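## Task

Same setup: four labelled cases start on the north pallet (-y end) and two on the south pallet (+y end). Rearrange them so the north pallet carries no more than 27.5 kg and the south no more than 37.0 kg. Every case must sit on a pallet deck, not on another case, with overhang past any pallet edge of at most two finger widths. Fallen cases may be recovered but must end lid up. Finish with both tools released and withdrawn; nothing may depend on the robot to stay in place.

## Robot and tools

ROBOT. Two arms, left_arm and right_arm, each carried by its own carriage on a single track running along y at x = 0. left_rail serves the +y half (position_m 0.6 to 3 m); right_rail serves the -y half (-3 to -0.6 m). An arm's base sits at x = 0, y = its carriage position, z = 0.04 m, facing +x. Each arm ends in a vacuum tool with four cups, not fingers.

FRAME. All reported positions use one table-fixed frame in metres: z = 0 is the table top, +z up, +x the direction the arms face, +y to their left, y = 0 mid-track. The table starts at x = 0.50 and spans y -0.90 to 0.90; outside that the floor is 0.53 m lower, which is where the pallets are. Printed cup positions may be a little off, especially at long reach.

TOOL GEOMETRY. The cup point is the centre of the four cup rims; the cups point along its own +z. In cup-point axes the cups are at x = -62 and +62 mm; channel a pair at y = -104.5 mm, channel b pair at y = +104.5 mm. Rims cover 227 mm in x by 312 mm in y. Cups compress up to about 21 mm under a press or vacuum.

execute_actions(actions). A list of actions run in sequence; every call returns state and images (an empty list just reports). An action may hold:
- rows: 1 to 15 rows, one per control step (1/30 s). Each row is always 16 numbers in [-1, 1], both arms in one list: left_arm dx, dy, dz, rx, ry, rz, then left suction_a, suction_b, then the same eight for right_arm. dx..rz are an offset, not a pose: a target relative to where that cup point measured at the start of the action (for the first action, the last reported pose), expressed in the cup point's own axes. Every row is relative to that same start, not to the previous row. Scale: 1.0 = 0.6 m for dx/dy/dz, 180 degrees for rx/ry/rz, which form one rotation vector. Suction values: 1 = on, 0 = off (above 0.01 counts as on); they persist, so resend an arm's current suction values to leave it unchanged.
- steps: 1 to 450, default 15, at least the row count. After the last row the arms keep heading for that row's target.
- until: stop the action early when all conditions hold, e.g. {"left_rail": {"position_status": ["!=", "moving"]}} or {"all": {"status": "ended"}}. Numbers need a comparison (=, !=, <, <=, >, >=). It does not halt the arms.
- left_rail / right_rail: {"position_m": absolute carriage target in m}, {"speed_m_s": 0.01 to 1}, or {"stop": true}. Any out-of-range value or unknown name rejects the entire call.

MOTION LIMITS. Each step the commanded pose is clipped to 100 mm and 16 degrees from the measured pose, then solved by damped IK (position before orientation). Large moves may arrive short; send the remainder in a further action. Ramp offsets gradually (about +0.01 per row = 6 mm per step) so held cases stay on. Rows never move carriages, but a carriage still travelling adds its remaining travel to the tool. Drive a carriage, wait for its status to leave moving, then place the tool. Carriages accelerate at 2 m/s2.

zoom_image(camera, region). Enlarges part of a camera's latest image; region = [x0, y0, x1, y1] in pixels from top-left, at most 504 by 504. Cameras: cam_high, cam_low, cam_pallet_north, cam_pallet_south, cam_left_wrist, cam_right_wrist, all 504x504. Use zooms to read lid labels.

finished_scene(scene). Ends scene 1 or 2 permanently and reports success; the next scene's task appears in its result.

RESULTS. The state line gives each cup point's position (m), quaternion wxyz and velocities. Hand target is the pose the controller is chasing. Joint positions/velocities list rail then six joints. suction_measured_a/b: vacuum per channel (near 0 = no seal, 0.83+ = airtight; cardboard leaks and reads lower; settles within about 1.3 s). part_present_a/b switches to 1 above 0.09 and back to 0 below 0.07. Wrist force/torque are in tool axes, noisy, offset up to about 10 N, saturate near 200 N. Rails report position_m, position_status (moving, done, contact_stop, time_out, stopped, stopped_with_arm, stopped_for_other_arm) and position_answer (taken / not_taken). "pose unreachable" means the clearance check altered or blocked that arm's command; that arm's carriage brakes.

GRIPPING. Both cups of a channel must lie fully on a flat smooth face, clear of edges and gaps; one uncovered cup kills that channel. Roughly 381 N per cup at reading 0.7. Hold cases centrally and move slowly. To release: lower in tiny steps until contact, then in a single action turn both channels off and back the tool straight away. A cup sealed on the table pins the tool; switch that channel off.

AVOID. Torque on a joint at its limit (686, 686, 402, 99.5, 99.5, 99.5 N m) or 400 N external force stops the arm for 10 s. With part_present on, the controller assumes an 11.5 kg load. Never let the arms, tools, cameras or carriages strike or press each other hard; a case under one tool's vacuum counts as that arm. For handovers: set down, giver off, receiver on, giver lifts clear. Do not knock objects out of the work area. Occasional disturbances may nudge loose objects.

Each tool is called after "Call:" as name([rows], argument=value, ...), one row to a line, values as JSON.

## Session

Call:
execute_actions(actions=[])

Scene clock: 0.00 s.
left_arm: end_effector_position=(+0.8504, +2.0543, +0.4419) suction_measured_a=0.00 part_present_a=0 suction_measured_b=0.00 part_present_b=0 end_effector_quat_wxyz=(+0.001, -0.001, +1.000, -0.001) end_effector_velocity=(-0.000, +0.000, +0.000) end_effector_angular_velocity=(-0.000, -0.000, -0.000) | right_arm: end_effector_position=(+0.8494, -2.2712, +0.4377) suction_measured_a=0.01 part_present_a=0 suction_measured_b=0.01 part_present_b=0 end_effector_quat_wxyz=(-0.001, +0.000, +1.000, +0.001) end_effector_velocity=(+0.000, -0.000, -0.000) end_effector_angular_velocity=(+0.000, +0.000, -0.000)
Joint positions: left_arm=[ 2.055 -0.239 -1.5    2.091 -2.166 -1.572  1.331] | right_arm=[-2.272 -0.239 -1.497  2.093 -2.165 -1.57   1.332]
Joint velocities: left_arm=[ 0.  0. -0.  0. -0. -0.  0.] | right_arm=[ 0. -0.  0. -0.  0. -0. -0.]
Wrist force (N, on the end effector, along its own x y z axes, offset not removed): no reading
Wrist torque (N m, same axes, about the end effector's origin, offset not removed): no reading
Hand target (left_arm): +0.850, +2.054, +0.442; +0.001, -0.001, +1.000, -0.001
Hand target (right_arm): +0.849, -2.271, +0.438; -0.001, +0.000, +1.000, +0.001
left_rail: position_m=2.055 position_m_goal=2.055 speed_m_s=1.00 position_status=done position_answer=taken refusals=0
right_rail: position_m=-2.272 position_m_goal=-2.272 speed_m_s=1.00 position_status=done position_answer=taken refusals=0

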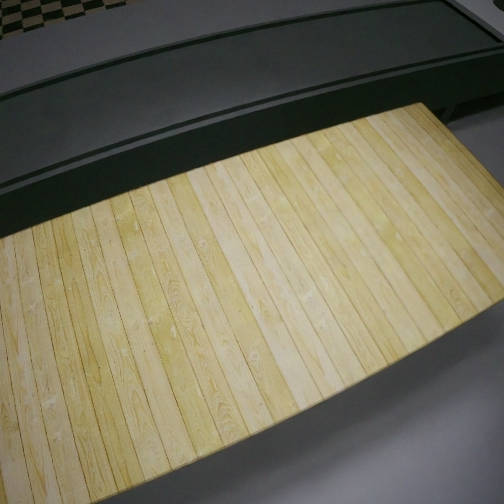

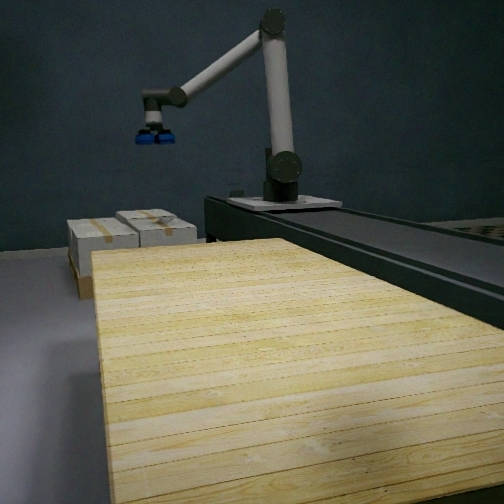

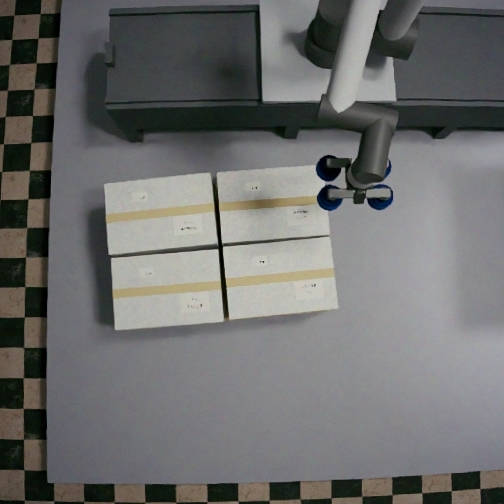

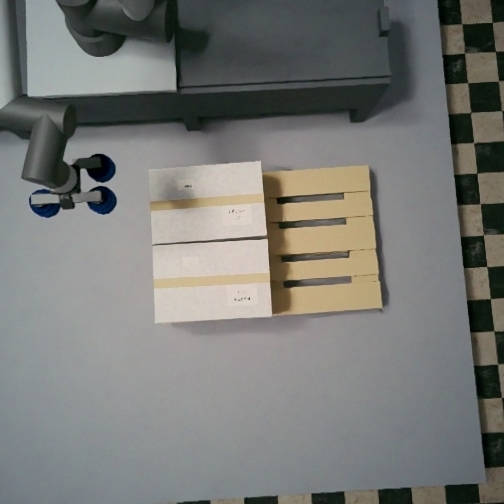

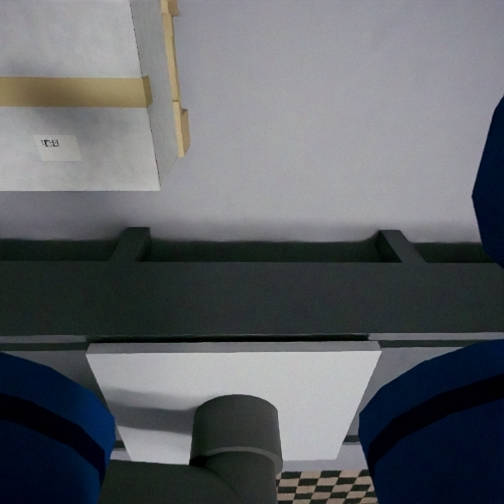

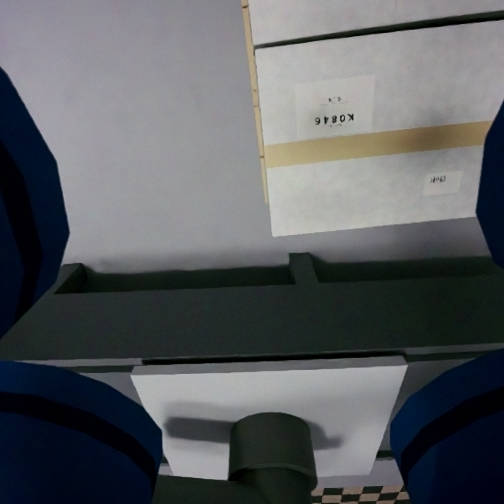

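Call:
execute_actions([
  {"rows":[[-0.5,0,0.38,0,0,0,0,0,-0.5,0,0.38,0,0,0,0,0]],"steps":42,"right_rail":{"position_m":-2.43},"left_rail":{"position_m":2.68}},
])

Call:
zoom_image(camera="cam_right_wrist", region=[150, 200, 350, 350])

Call:
zoom_image(camera="cam_left_wrist", region=[150, 200, 350, 350])

Scene clock: 2.40 s.
left_arm: end_effector_position=(+1.1508, +2.6792, +0.2143) suction_measured_a=0.00 part_present_a=0 suction_measured_b=0.00 part_present_b=0 end_effector_quat_wxyz=(+0.002, -0.001, +1.000, -0.001) end_effector_velocity=(+0.000, -0.000, -0.000) end_effector_angular_velocity=(+0.000, +0.000, -0.000) | right_arm: end_effector_position=(+1.1489, -2.4295, +0.2095) suction_measured_a=0.01 part_present_a=0 suction_measured_b=0.01 part_present_b=0 end_effector_quat_wxyz=(-0.001, +0.000, +1.000, +0.001) end_effector_velocity=(+0.000, -0.000, -0.000) end_effector_angular_velocity=(+0.000, +0.000, -0.000)
Joint positions: left_arm=[ 2.68  -0.176 -1.02   1.793 -2.347 -1.572  1.394] | right_arm=[-2.43  -0.176 -1.017  1.795 -2.346 -1.57   1.395]
Joint velocities: left_arm=[ 0. -0.  0. -0.  0.  0.  0.] | right_arm=[ 0.  0.  0. -0.  0. -0.  0.]
Wrist force (N, on the end effector, along its own x y z axes, offset not removed): left_arm=[6.9 0.7 -3.1] | right_arm=[-1.9 1.3 2.0]
Wrist torque (N m, same axes, about the end effector's origin, offset not removed): left_arm=[0.16 -1.07 -0.15] | right_arm=[0.00 -0.50 -0.62]
Hand target (left_arm): +1.151, +2.679, +0.214; +0.001, -0.001, +1.000, -0.001
Hand target (right_arm): +1.149, -2.429, +0.209; -0.001, +0.000, +1.000, +0.001
Off the commanded pose (left_arm): 0.001 m, 0 deg.
Off the commanded pose (right_arm): 0.000 m, 0 deg.
left_rail: position_m=2.680 position_m_goal=2.680 speed_m_s=1.00 position_status=done position_answer=taken refusals=0
right_rail: position_m=-2.430 position_m_goal=-2.430 speed_m_s=1.00 position_status=done position_answer=taken refusals=0

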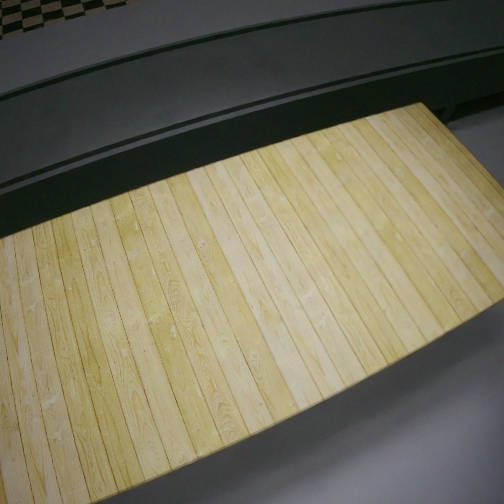

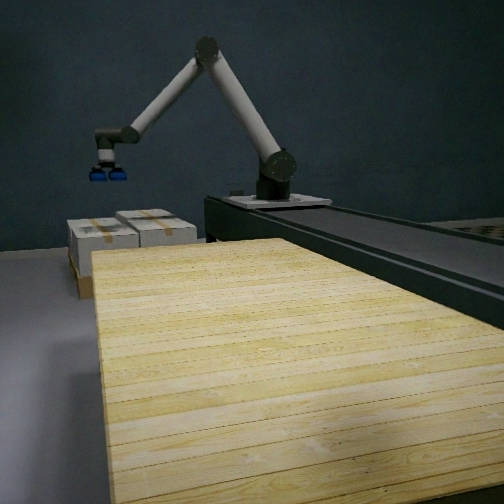

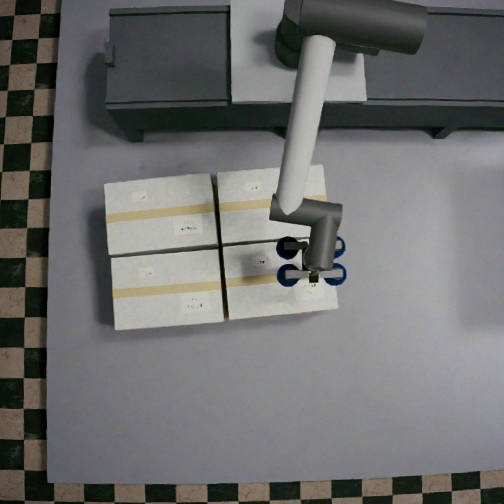

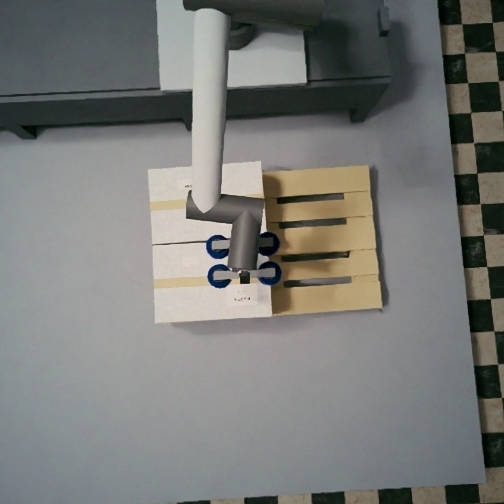

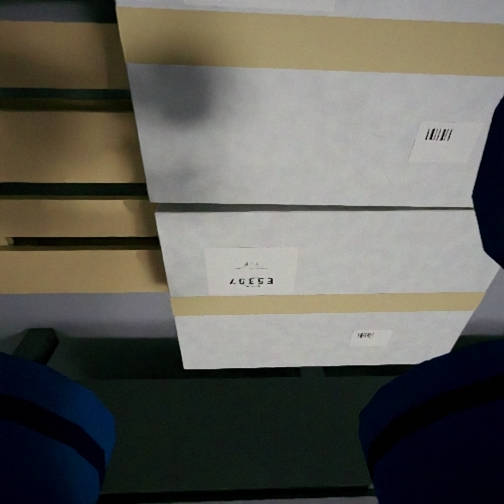

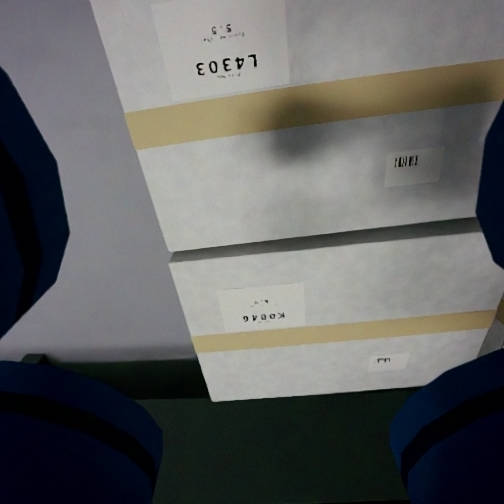

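Region (150, 200, 350, 350) of cam_right_wrist's 504x504 image, scaled by 2.520, with more detail than that image has; it fills the top 378 rows of this view, and the rest is white.

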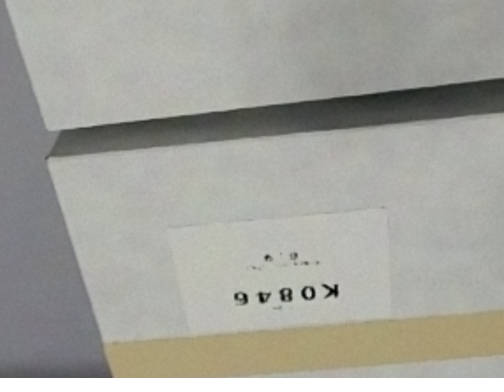

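Region (150, 200, 350, 350) of cam_left_wrist's 504x504 image, scaled by 2.520, with more detail than that image has; it fills the top 378 rows of this view, and the rest is white.

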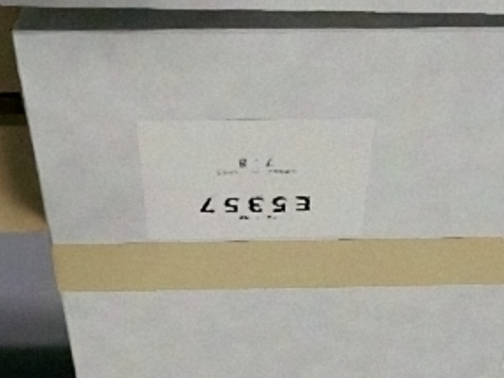

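Call:
zoom_image(camera="cam_right_wrist", region=[230, 288, 300, 328])

Call:
zoom_image(camera="cam_left_wrist", region=[215, 250, 290, 295])

Call:
zoom_image(camera="cam_right_wrist", region=[180, 10, 280, 85])

Call:
execute_actions([
  {"rows":[[-0.17,0,0,0,0,0,0,0,-0.03,0,0,0,0,0,0,0]],"steps":60,"right_rail":{"position_m":-3.0},"until":{"all":{"status":"ended"}}},
])

Region (230, 288, 300, 328) of cam_right_wrist's 504x504 image, scaled by 7.200, with more detail than that image has; it fills the top 288 rows of this view, and the rest is white.

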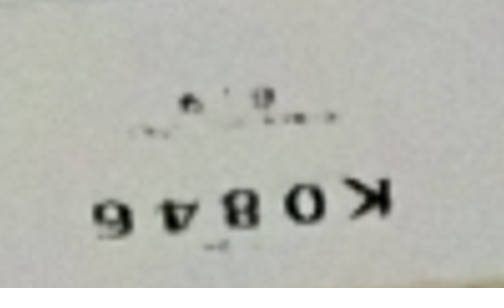

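Region (215, 250, 290, 295) of cam_left_wrist's 504x504 image, scaled by 6.720, with more detail than that image has; it fills the top 302 rows of this view, and the rest is white.

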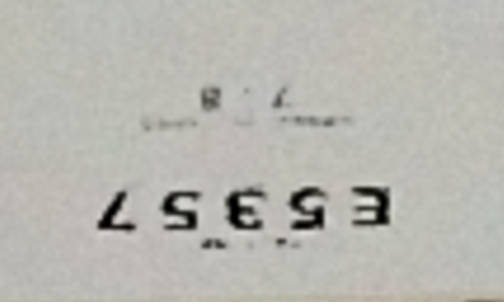

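Region (180, 10, 280, 85) of cam_right_wrist's 504x504 image, scaled by 5.040, with more detail than that image has; it fills the top 378 rows of this view, and the rest is white.

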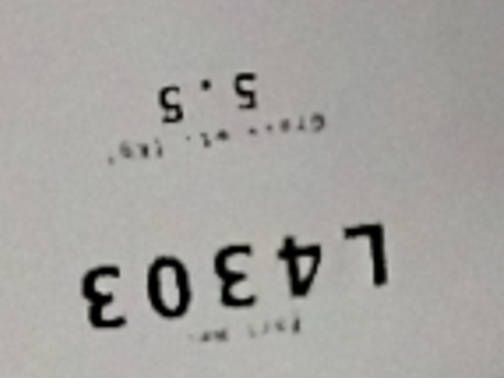

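Scene clock: 4.43 s.
left_arm: end_effector_position=(+1.2528, +2.6791, +0.2145) suction_measured_a=0.00 part_present_a=0 suction_measured_b=0.00 part_present_b=0 end_effector_quat_wxyz=(+0.002, -0.001, +1.000, -0.001) end_effector_velocity=(+0.000, +0.000, +0.000) end_effector_angular_velocity=(-0.000, -0.000, +0.000) | right_arm: end_effector_position=(+1.1669, -2.9995, +0.2094) suction_measured_a=0.01 part_present_a=0 suction_measured_b=0.01 part_present_b=0 end_effector_quat_wxyz=(-0.001, +0.000, +1.000, +0.001) end_effector_velocity=(-0.000, +0.004, -0.000) end_effector_angular_velocity=(+0.000, +0.000, +0.003)
Joint positions: left_arm=[ 2.68  -0.161 -0.93   1.622 -2.266 -1.572  1.408] | right_arm=[-3.    -0.173 -1.001  1.766 -2.333 -1.57   1.398]
Joint velocities: left_arm=[ 0.  0.  0. -0.  0. -0.  0.] | right_arm=[ 0.     0.003 -0.     0.     0.     0.    -0.   ]
Wrist force (N, on the end effector, along its own x y z axes, offset not removed): left_arm=[5.4 -0.3 -1.3] | right_arm=[-1.8 -3.2 0.5]
Wrist torque (N m, same axes, about the end effector's origin, offset not removed): left_arm=[-0.12 -0.89 -0.12] | right_arm=[-0.44 -0.29 -0.46]
Hand target (left_arm): +1.253, +2.679, +0.214; +0.002, -0.001, +1.000, -0.001
Hand target (right_arm): +1.167, -2.999, +0.209; -0.001, +0.000, +1.000, +0.001
Off the commanded pose (left_arm): 0.000 m, 0 deg.
Off the commanded pose (right_arm): 0.000 m, 0 deg.
left_rail: position_m=2.680 position_m_goal=2.680 speed_m_s=1.00 position_status=done position_answer=taken refusals=0
right_rail: position_m=-3.000 position_m_goal=-3.000 speed_m_s=1.00 position_status=done position_answer=taken refusals=0

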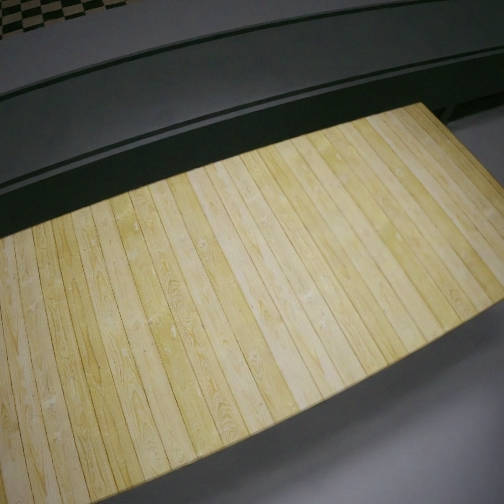

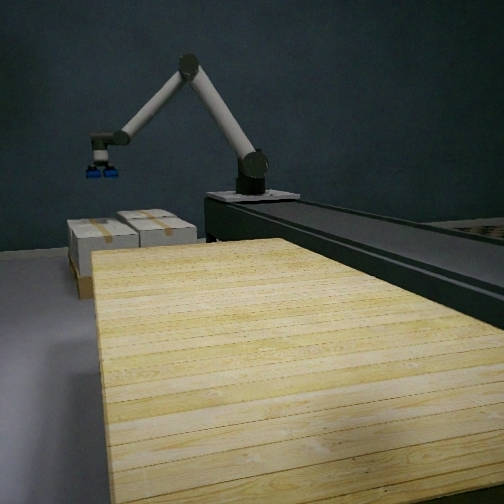

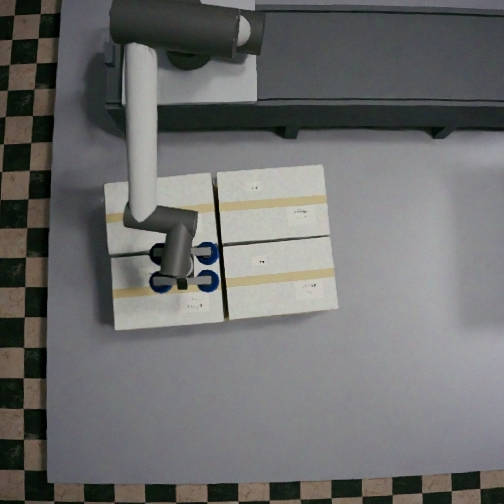

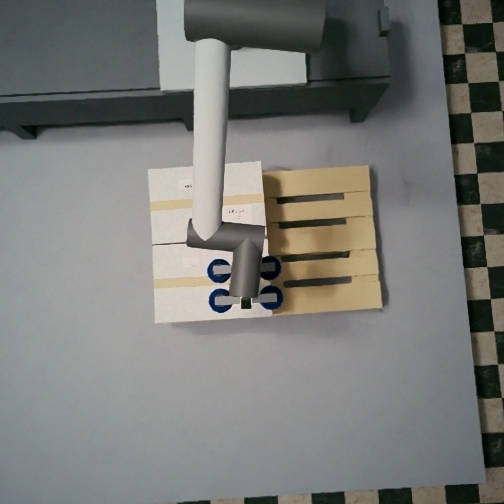

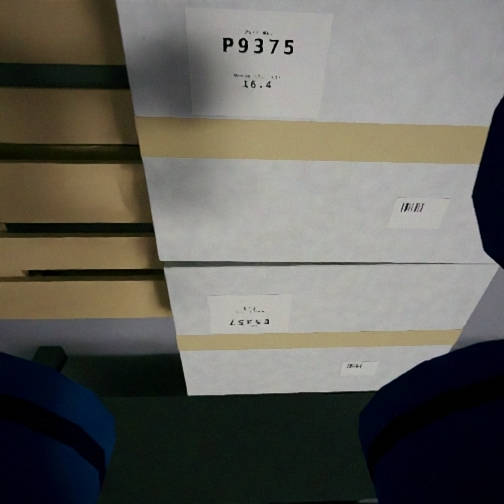

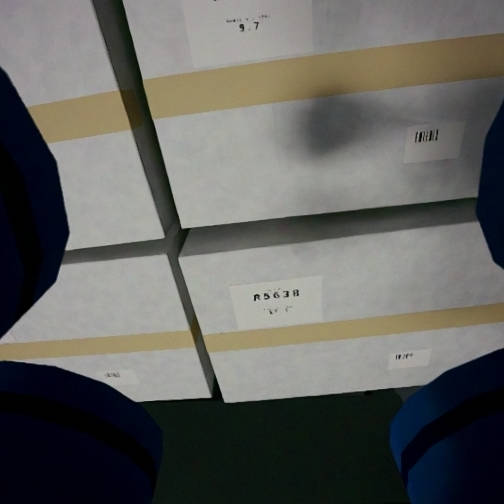

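Call:
zoom_image(camera="cam_right_wrist", region=[235, 280, 320, 325])

Call:
zoom_image(camera="cam_right_wrist", region=[200, 0, 300, 50])

Call:
zoom_image(camera="cam_left_wrist", region=[210, 60, 310, 100])

Region (235, 280, 320, 325) of cam_right_wrist's 504x504 image, scaled by 5.929, with more detail than that image has; it fills the top 267 rows of this view, and the rest is white.

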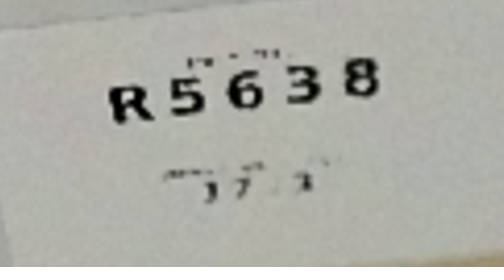

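Region (200, 0, 300, 50) of cam_right_wrist's 504x504 image, scaled by 5.040, with more detail than that image has.

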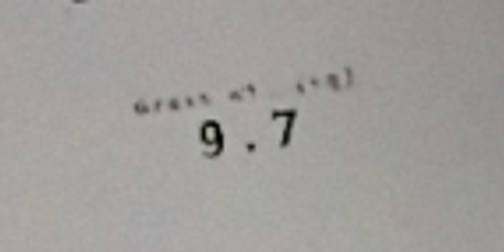

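Region (210, 60, 310, 100) of cam_left_wrist's 504x504 image, scaled by 5.040, with more detail than that image has; it fills the top 202 rows of this view, and the rest is white.

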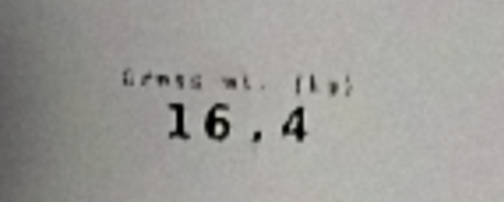

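Call:
execute_actions([
  {"rows":[[0.61,0,-0.34,0,0,0,0,0,-0.08,0,0.41,0,0,-0.032,0,0]],"steps":40,"right_rail":{"position_m":-2.552},"left_rail":{"position_m":1.7}},
])

Call:
zoom_image(camera="cam_pallet_north", region=[210, 225, 350, 330])

Call:
zoom_image(camera="cam_low", region=[50, 160, 210, 300])

Scene clock: 8.43 s.
left_arm: end_effector_position=(+0.8865, +1.7348, +0.4179) suction_measured_a=0.00 part_present_a=0 suction_measured_b=0.00 part_present_b=0 end_effector_quat_wxyz=(+0.001, -0.001, +1.000, -0.001) end_effector_velocity=(-0.000, -0.380, +0.000) end_effector_angular_velocity=(-0.000, -0.000, +0.000) | right_arm: end_effector_position=(+1.2144, -2.5514, -0.0364) suction_measured_a=0.01 part_present_a=0 suction_measured_b=0.01 part_present_b=0 end_effector_quat_wxyz=(-0.001, -0.050, +0.999, +0.001) end_effector_velocity=(-0.000, -0.000, -0.000) end_effector_angular_velocity=(+0.000, +0.000, -0.000)
Joint positions: left_arm=[ 1.736 -0.229 -1.441  2.064 -2.197 -1.572  1.34 ] | right_arm=[-2.552 -0.166 -0.742  1.726 -2.552 -1.57   1.305]
Joint velocities: left_arm=[-0.381 -0.    -0.001  0.     0.     0.    -0.   ] | right_arm=[ 0. -0.  0. -0.  0. -0.  0.]
Wrist force (N, on the end effector, along its own x y z axes, offset not removed): left_arm=[6.4 -7.5 0.4] | right_arm=[-3.5 2.7 2.1]
Wrist torque (N m, same axes, about the end effector's origin, offset not removed): left_arm=[-0.85 -1.03 -0.04] | right_arm=[0.26 -0.03 -0.56]
Hand target (left_arm): +0.886, +1.716, +0.418; +0.001, -0.001, +1.000, -0.001
Hand target (right_arm): +1.214, -2.551, -0.036; -0.001, -0.050, +0.999, +0.001
Off the commanded pose (left_arm): 0.001 m, 0 deg.
Off the commanded pose (right_arm): 0.000 m, 0 deg.
left_rail: position_m=1.736 position_m_goal=1.700 speed_m_s=1.00 position_status=moving position_answer=taken refusals=0
right_rail: position_m=-2.552 position_m_goal=-2.552 speed_m_s=1.00 position_status=done position_answer=taken refusals=0

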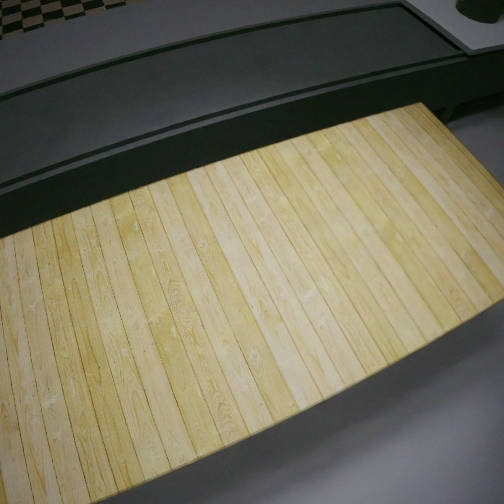

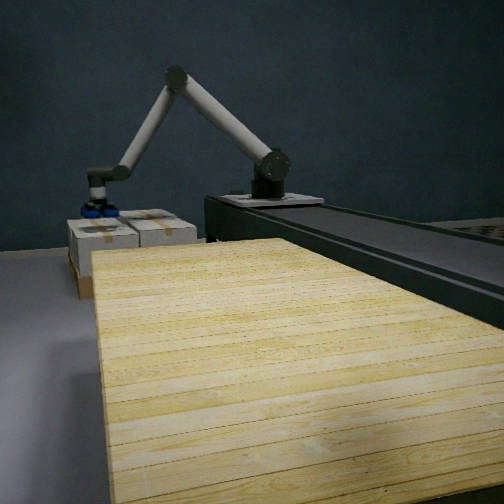

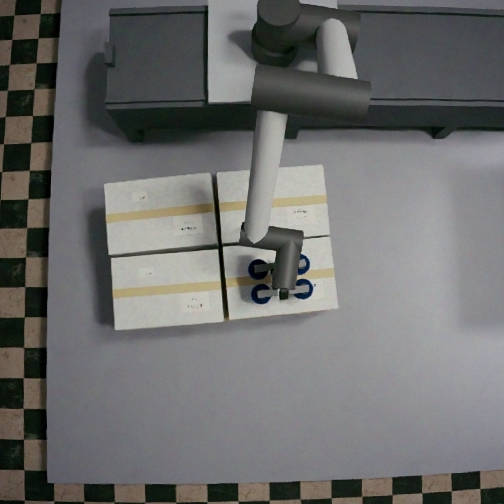

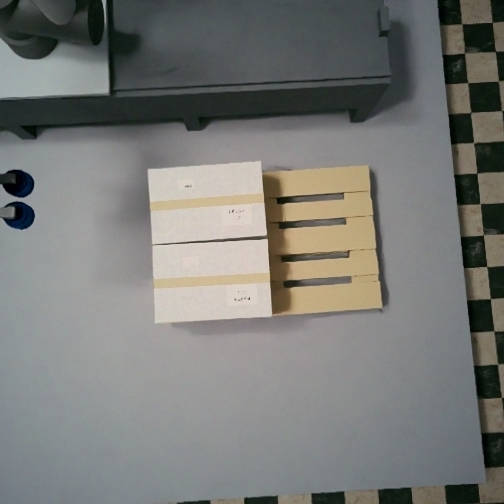

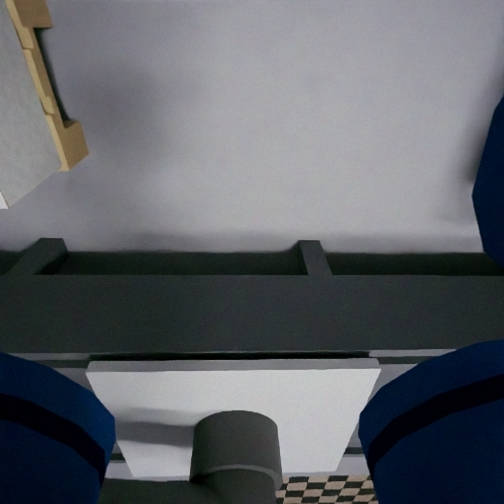

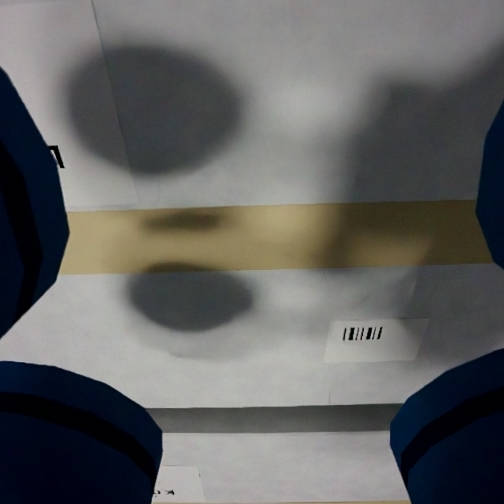

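Region (210, 225, 350, 330) of cam_pallet_north's 504x504 image, scaled by 3.600, with more detail than that image has; it fills the top 378 rows of this view, and the rest is white.

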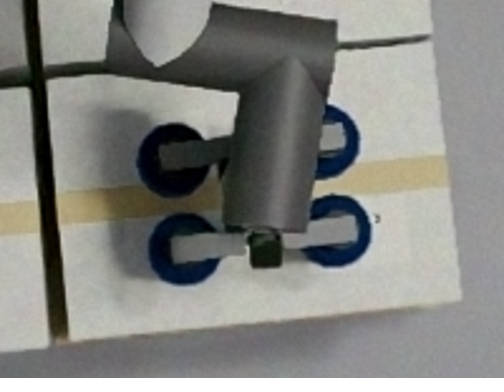

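Region (50, 160, 210, 300) of cam_low's 504x504 image, scaled by 3.150, with more detail than that image has; it fills the top 441 rows of this view, and the rest is white.

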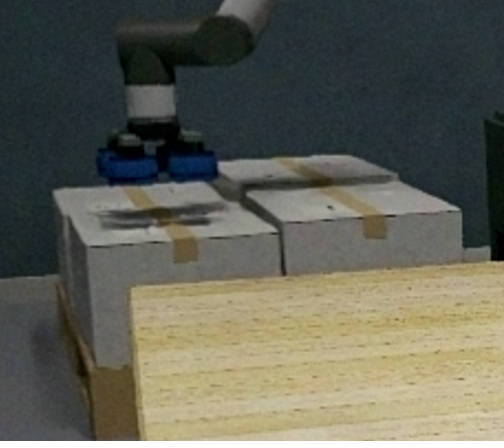

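Call:
execute_actions([
  {"rows":[[0,0,0,0,0,0,0,0,0,0,0.04,0,0,0,0,0],[0,0,0,0,0,0,0,0,0,0,0.08,0,0,0,1,1],[0,0,0,0,0,0,0,0,0,0,0.11,0,0,0,1,1]],"steps":14},
])

Call:
zoom_image(camera="cam_low", region=[50, 160, 210, 300])

Scene clock: 9.83 s.
left_arm: end_effector_position=(+0.8865, +1.6992, +0.4179) suction_measured_a=0.00 part_present_a=0 suction_measured_b=0.00 part_present_b=0 end_effector_quat_wxyz=(+0.001, -0.001, +1.000, -0.001) end_effector_velocity=(+0.000, -0.000, -0.000) end_effector_angular_velocity=(+0.000, +0.000, +0.000) | right_arm: end_effector_position=(+1.2141, -2.5515, -0.1018) suction_measured_a=0.01 part_present_a=0 suction_measured_b=0.01 part_present_b=0 end_effector_quat_wxyz=(-0.001, -0.050, +0.999, +0.001) end_effector_velocity=(+0.003, -0.000, -0.007) end_effector_angular_velocity=(-0.000, -0.002, -0.000)
Joint positions: left_arm=[ 1.7   -0.229 -1.441  2.064 -2.197 -1.572  1.34 ] | right_arm=[-2.552 -0.166 -0.677  1.72  -2.611 -1.57   1.305]
Joint velocities: left_arm=[ 0. -0.  0.  0. -0. -0. -0.] | right_arm=[ 0.    -0.     0.009 -0.005 -0.006  0.     0.   ]
Wrist force (N, on the end effector, along its own x y z axes, offset not removed): left_arm=[6.1 -4.5 -2.6] | right_arm=[-1.1 3.3 -4.6]
Wrist torque (N m, same axes, about the end effector's origin, offset not removed): left_arm=[-0.61 -1.00 -0.16] | right_arm=[0.37 -0.22 -0.49]
Hand target (left_arm): +0.887, +1.699, +0.418; +0.001, -0.001, +1.000, -0.001
Hand target (right_arm): +1.214, -2.551, -0.102; -0.001, -0.050, +0.999, +0.001
Off the commanded pose (left_arm): 0.000 m, 0 deg.
Off the commanded pose (right_arm): 0.001 m, 0 deg.
left_rail: position_m=1.700 position_m_goal=1.700 speed_m_s=1.00 position_status=done position_answer=taken refusals=0
right_rail: position_m=-2.552 position_m_goal=-2.552 speed_m_s=1.00 position_status=done position_answer=taken refusals=0

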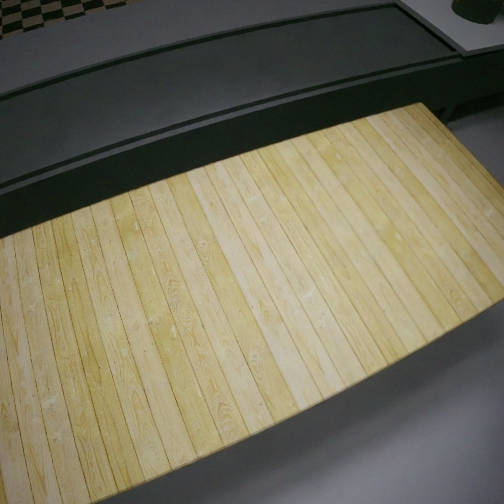

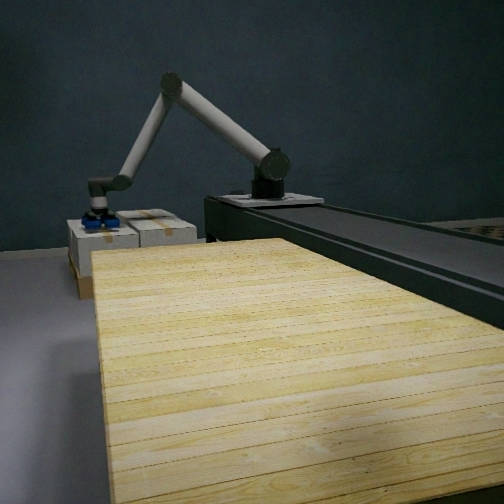

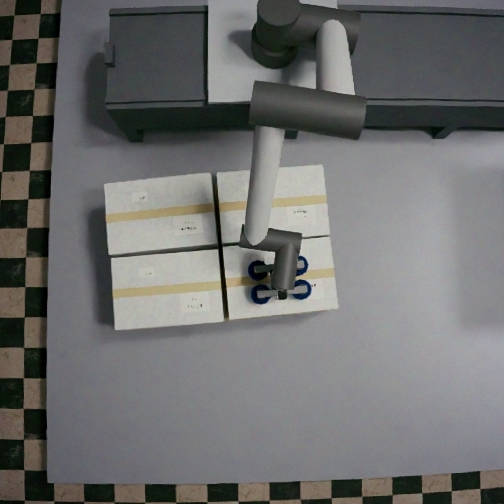

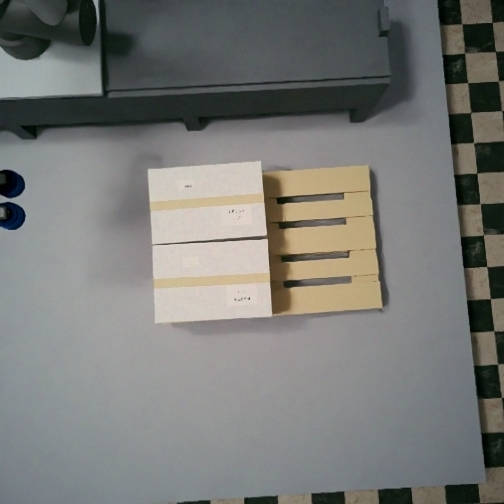

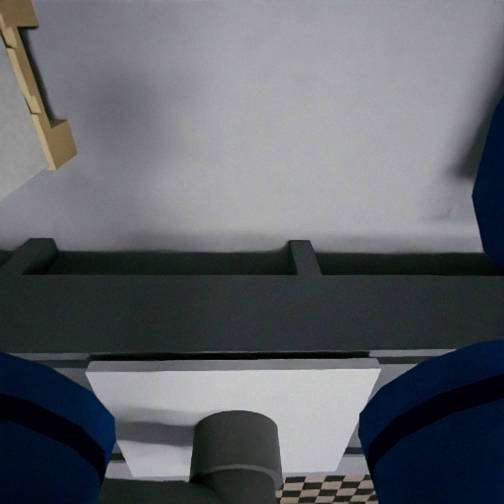

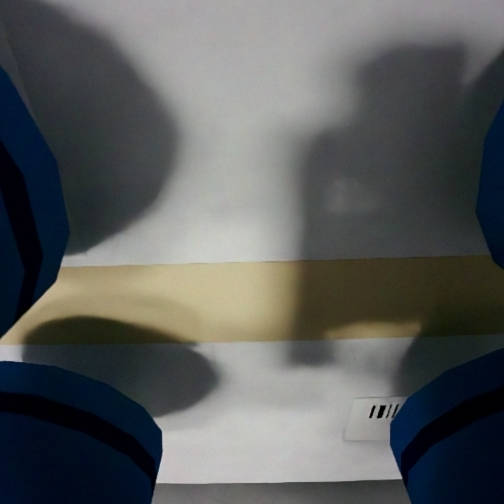

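Region (50, 160, 210, 300) of cam_low's 504x504 image, scaled by 3.150, with more detail than that image has; it fills the top 441 rows of this view, and the rest is white.

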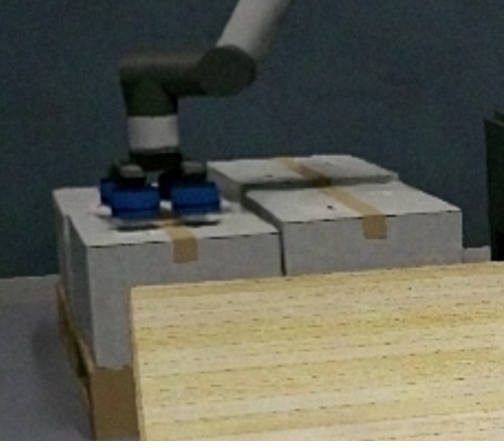

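Call:
execute_actions([
  {"rows":[[0,0,0,0,0,0,0,0,0,0,0.01,0,0,0,1,1],[0,0,0,0,0,0,0,0,0,0,0.02,0,0,0,1,1],[0,0,0,0,0,0,0,0,0,0,0.03,0,0,0,1,1],[0,0,0,0,0,0,0,0,0,0,0.037,0,0,0,1,1],[0,0,0,0,0,0,0,0,0,0,0.044,0,0,0,1,1],[0,0,0,0,0,0,0,0,0,0,0.05,0,0,0,1,1],[0,0,0,0,0,0,0,0,0,0,0.056,0,0,0,1,1]],"steps":20},
])

Scene clock: 11.43 s.
left_arm: end_effector_position=(+0.8865, +1.6991, +0.4179) suction_measured_a=0.00 part_present_a=0 suction_measured_b=0.00 part_present_b=0 end_effector_quat_wxyz=(+0.001, -0.001, +1.000, -0.001) end_effector_velocity=(-0.000, +0.000, +0.000) end_effector_angular_velocity=(-0.000, -0.000, -0.000) | right_arm: end_effector_position=(+1.2144, -2.5515, -0.1349) suction_measured_a=0.89 part_present_a=1 suction_measured_b=0.88 part_present_b=1 end_effector_quat_wxyz=(-0.001, -0.050, +0.999, +0.001) end_effector_velocity=(-0.001, +0.000, -0.002) end_effector_angular_velocity=(+0.000, +0.002, +0.000)
Joint positions: left_arm=[ 1.7   -0.229 -1.441  2.064 -2.197 -1.572  1.34 ] | right_arm=[-2.552 -0.166 -0.643  1.714 -2.64  -1.57   1.305]
Joint velocities: left_arm=[ 0.  0. -0.  0. -0. -0.  0.] | right_arm=[ 0.     0.     0.002  0.     0.    -0.    -0.   ]
Wrist force (N, on the end effector, along its own x y z axes, offset not removed): left_arm=[4.5 1.2 -0.6] | right_arm=[0.9 5.8 -64.2]
Wrist torque (N m, same axes, about the end effector's origin, offset not removed): left_arm=[0.05 -0.82 -0.13] | right_arm=[3.18 -1.52 -0.63]
Hand target (left_arm): +0.886, +1.699, +0.418; +0.001, -0.001, +1.000, -0.001
Hand target (right_arm): +1.214, -2.552, -0.135; -0.001, -0.050, +0.999, +0.001
Off the commanded pose (left_arm): 0.000 m, 0 deg.
Off the commanded pose (right_arm): 0.001 m, 0 deg.
left_rail: position_m=1.700 position_m_goal=1.700 speed_m_s=1.00 position_status=done position_answer=taken refusals=0
right_rail: position_m=-2.552 position_m_goal=-2.552 speed_m_s=1.00 position_status=done position_answer=taken refusals=0

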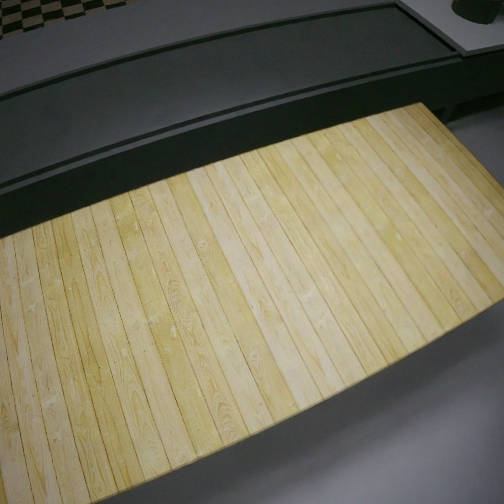

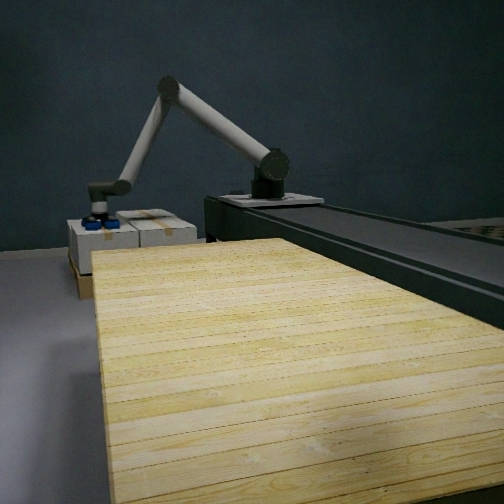

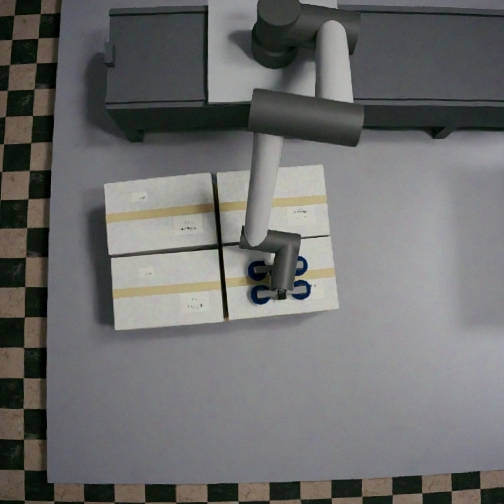

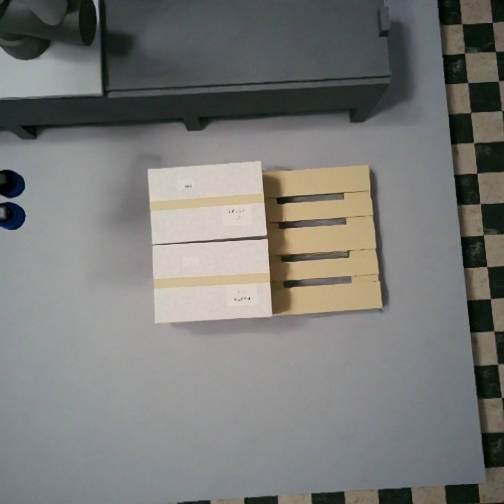

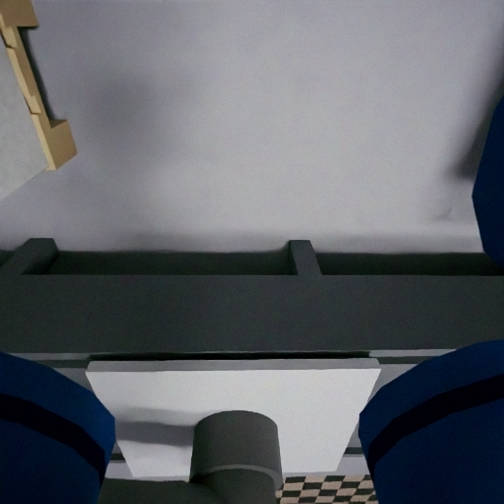

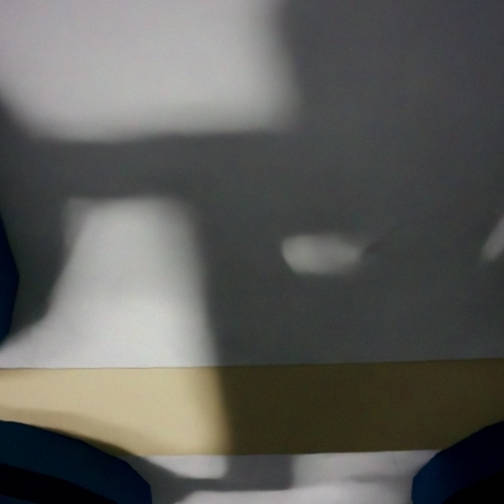

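Call:
execute_actions([
  {"rows":[[0,0,0,0,0,0,0,0,0,0,-0.005,0,0,0,1,1],[0,0,0,0,0,0,0,0,0,0,-0.012,0,0,0,1,1],[0,0,0,0,0,0,0,0,0,0,-0.022,0,0,0,1,1],[0,0,0,0,0,0,0,0,0,0,-0.035,0,0,0,1,1],[0,0,0,0,0,0,0,0,0,0,-0.05,0,0,0,1,1],[0,0,0,0,0,0,0,0,0,0,-0.07,0,0,0,1,1],[0,0,0,0,0,0,0,0,0,0,-0.095,0,0,0,1,1],[0,0,0,0,0,0,0,0,0,0,-0.125,0,0,0,1,1],[0,0,0,0,0,0,0,0,0,0,-0.16,0,0,0,1,1],[0,0,0,0,0,0,0,0,0,0,-0.2,0,0,0,1,1],[0,0,0,0,0,0,0,0,0,0,-0.76,0,0,0,1,1]],"steps":38},
  {"rows":[[0,0,0,0,0,0,0,0,0.01,0.02,0,0,0,0,1,1],[0,0,0,0,0,0,0,0,0.02,0.05,0,0,0,0,1,1],[0,0,0,0,0,0,0,0,0.04,0.09,0,0,0,0,1,1],[0,0,0,0,0,0,0,0,0.06,0.14,0,0,0,0,1,1],[0,0,0,0,0,0,0,0,0.455,0.967,0,0,0,0.032,1,1]],"right_rail":{"position_m":-0.6},"steps":100,"until":{"right_rail":{"position_status":["!=","moving"]}}},
  {"rows":[[0,0,0,0,0,0,0,0,0,0,0.02,0,0,0,1,1],[0,0,0,0,0,0,0,0,0,0,0.045,0,0,0,1,1],[0,0,0,0,0,0,0,0,0,0,0.07,0,0,0,1,1],[0,0,0,0,0,0,0,0,0,0,0.1,0,0,0,1,1]],"steps":15},
])

Scene clock: 17.97 s.
left_arm: end_effector_position=(+0.8865, +1.6992, +0.4179) suction_measured_a=0.00 part_present_a=0 suction_measured_b=0.00 part_present_b=0 end_effector_quat_wxyz=(+0.001, -0.001, +1.000, -0.001) end_effector_velocity=(+0.000, -0.000, -0.000) end_effector_angular_velocity=(+0.000, +0.000, -0.000) | right_arm: end_effector_position=(+0.8849, -0.0501, +0.2605) suction_measured_a=0.94 part_present_a=1 suction_measured_b=0.94 part_present_b=1 end_effector_quat_wxyz=(-0.001, +0.000, +1.000, +0.000) end_effector_velocity=(+0.002, +0.001, -0.006) end_effector_angular_velocity=(+0.001, -0.003, +0.000)
Joint positions: left_arm=[ 1.7   -0.229 -1.441  2.064 -2.197 -1.572  1.34 ] | right_arm=[-0.6    0.361 -1.155  1.941 -2.355 -1.57   1.933]
Joint velocities: left_arm=[ 0. -0.  0. -0.  0. -0. -0.] | right_arm=[ 0.     0.     0.006  0.001 -0.011 -0.    -0.   ]
Wrist force (N, on the end effector, along its own x y z axes, offset not removed): left_arm=[8.6 -4.1 -2.2] | right_arm=[-2.0 1.8 -55.7]
Wrist torque (N m, same axes, about the end effector's origin, offset not removed): left_arm=[-0.45 -1.19 -0.13] | right_arm=[3.41 -1.13 -0.29]
Hand target (left_arm): +0.886, +1.699, +0.418; +0.001, -0.001, +1.000, -0.001
Hand target (right_arm): +0.885, -0.050, +0.260; -0.001, +0.000, +1.000, +0.000
Off the commanded pose (left_arm): 0.000 m, 0 deg.
Off the commanded pose (right_arm): 0.001 m, 0 deg.
left_rail: position_m=1.700 position_m_goal=1.700 speed_m_s=1.00 position_status=done position_answer=taken refusals=0
right_rail: position_m=-0.600 position_m_goal=-0.600 speed_m_s=1.00 position_status=done position_answer=taken refusals=0

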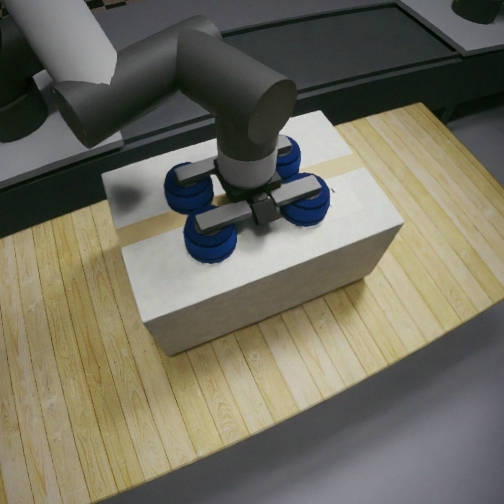

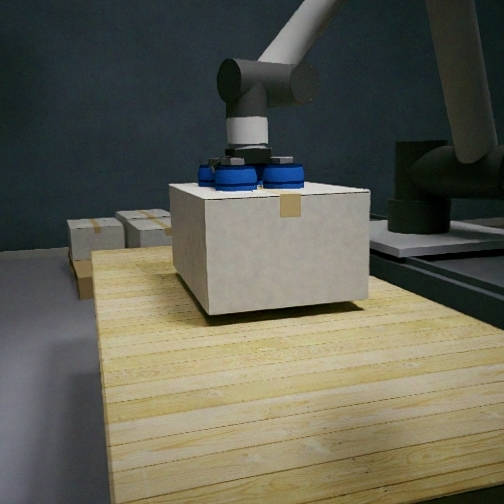

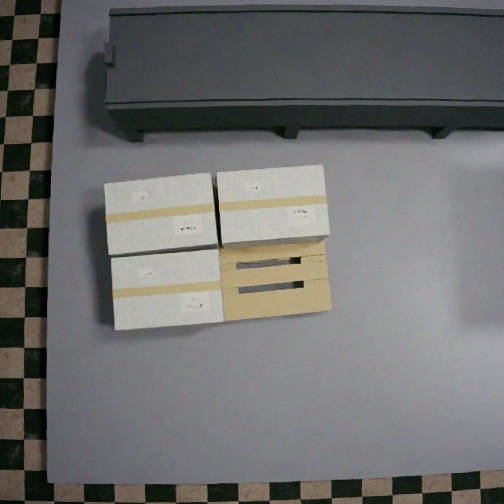

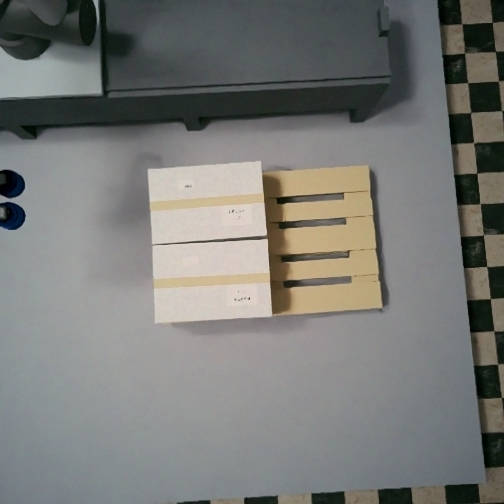

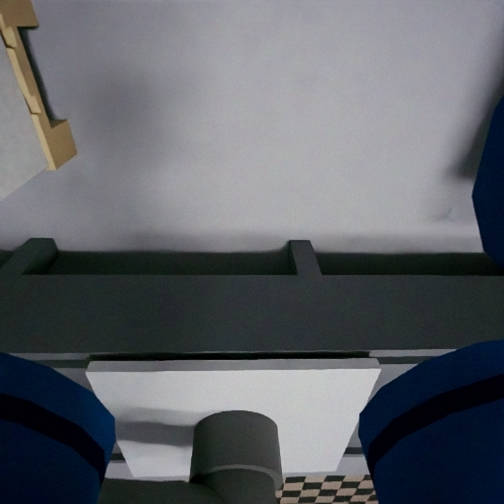

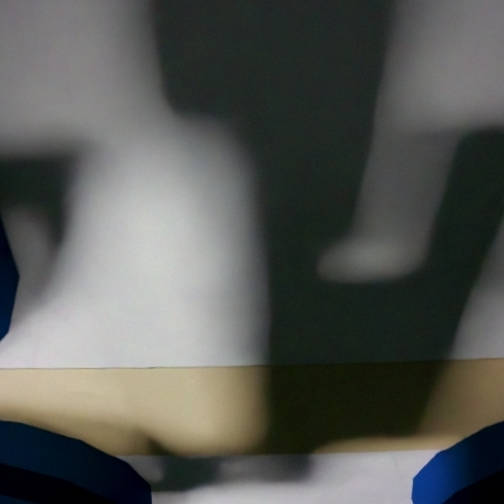

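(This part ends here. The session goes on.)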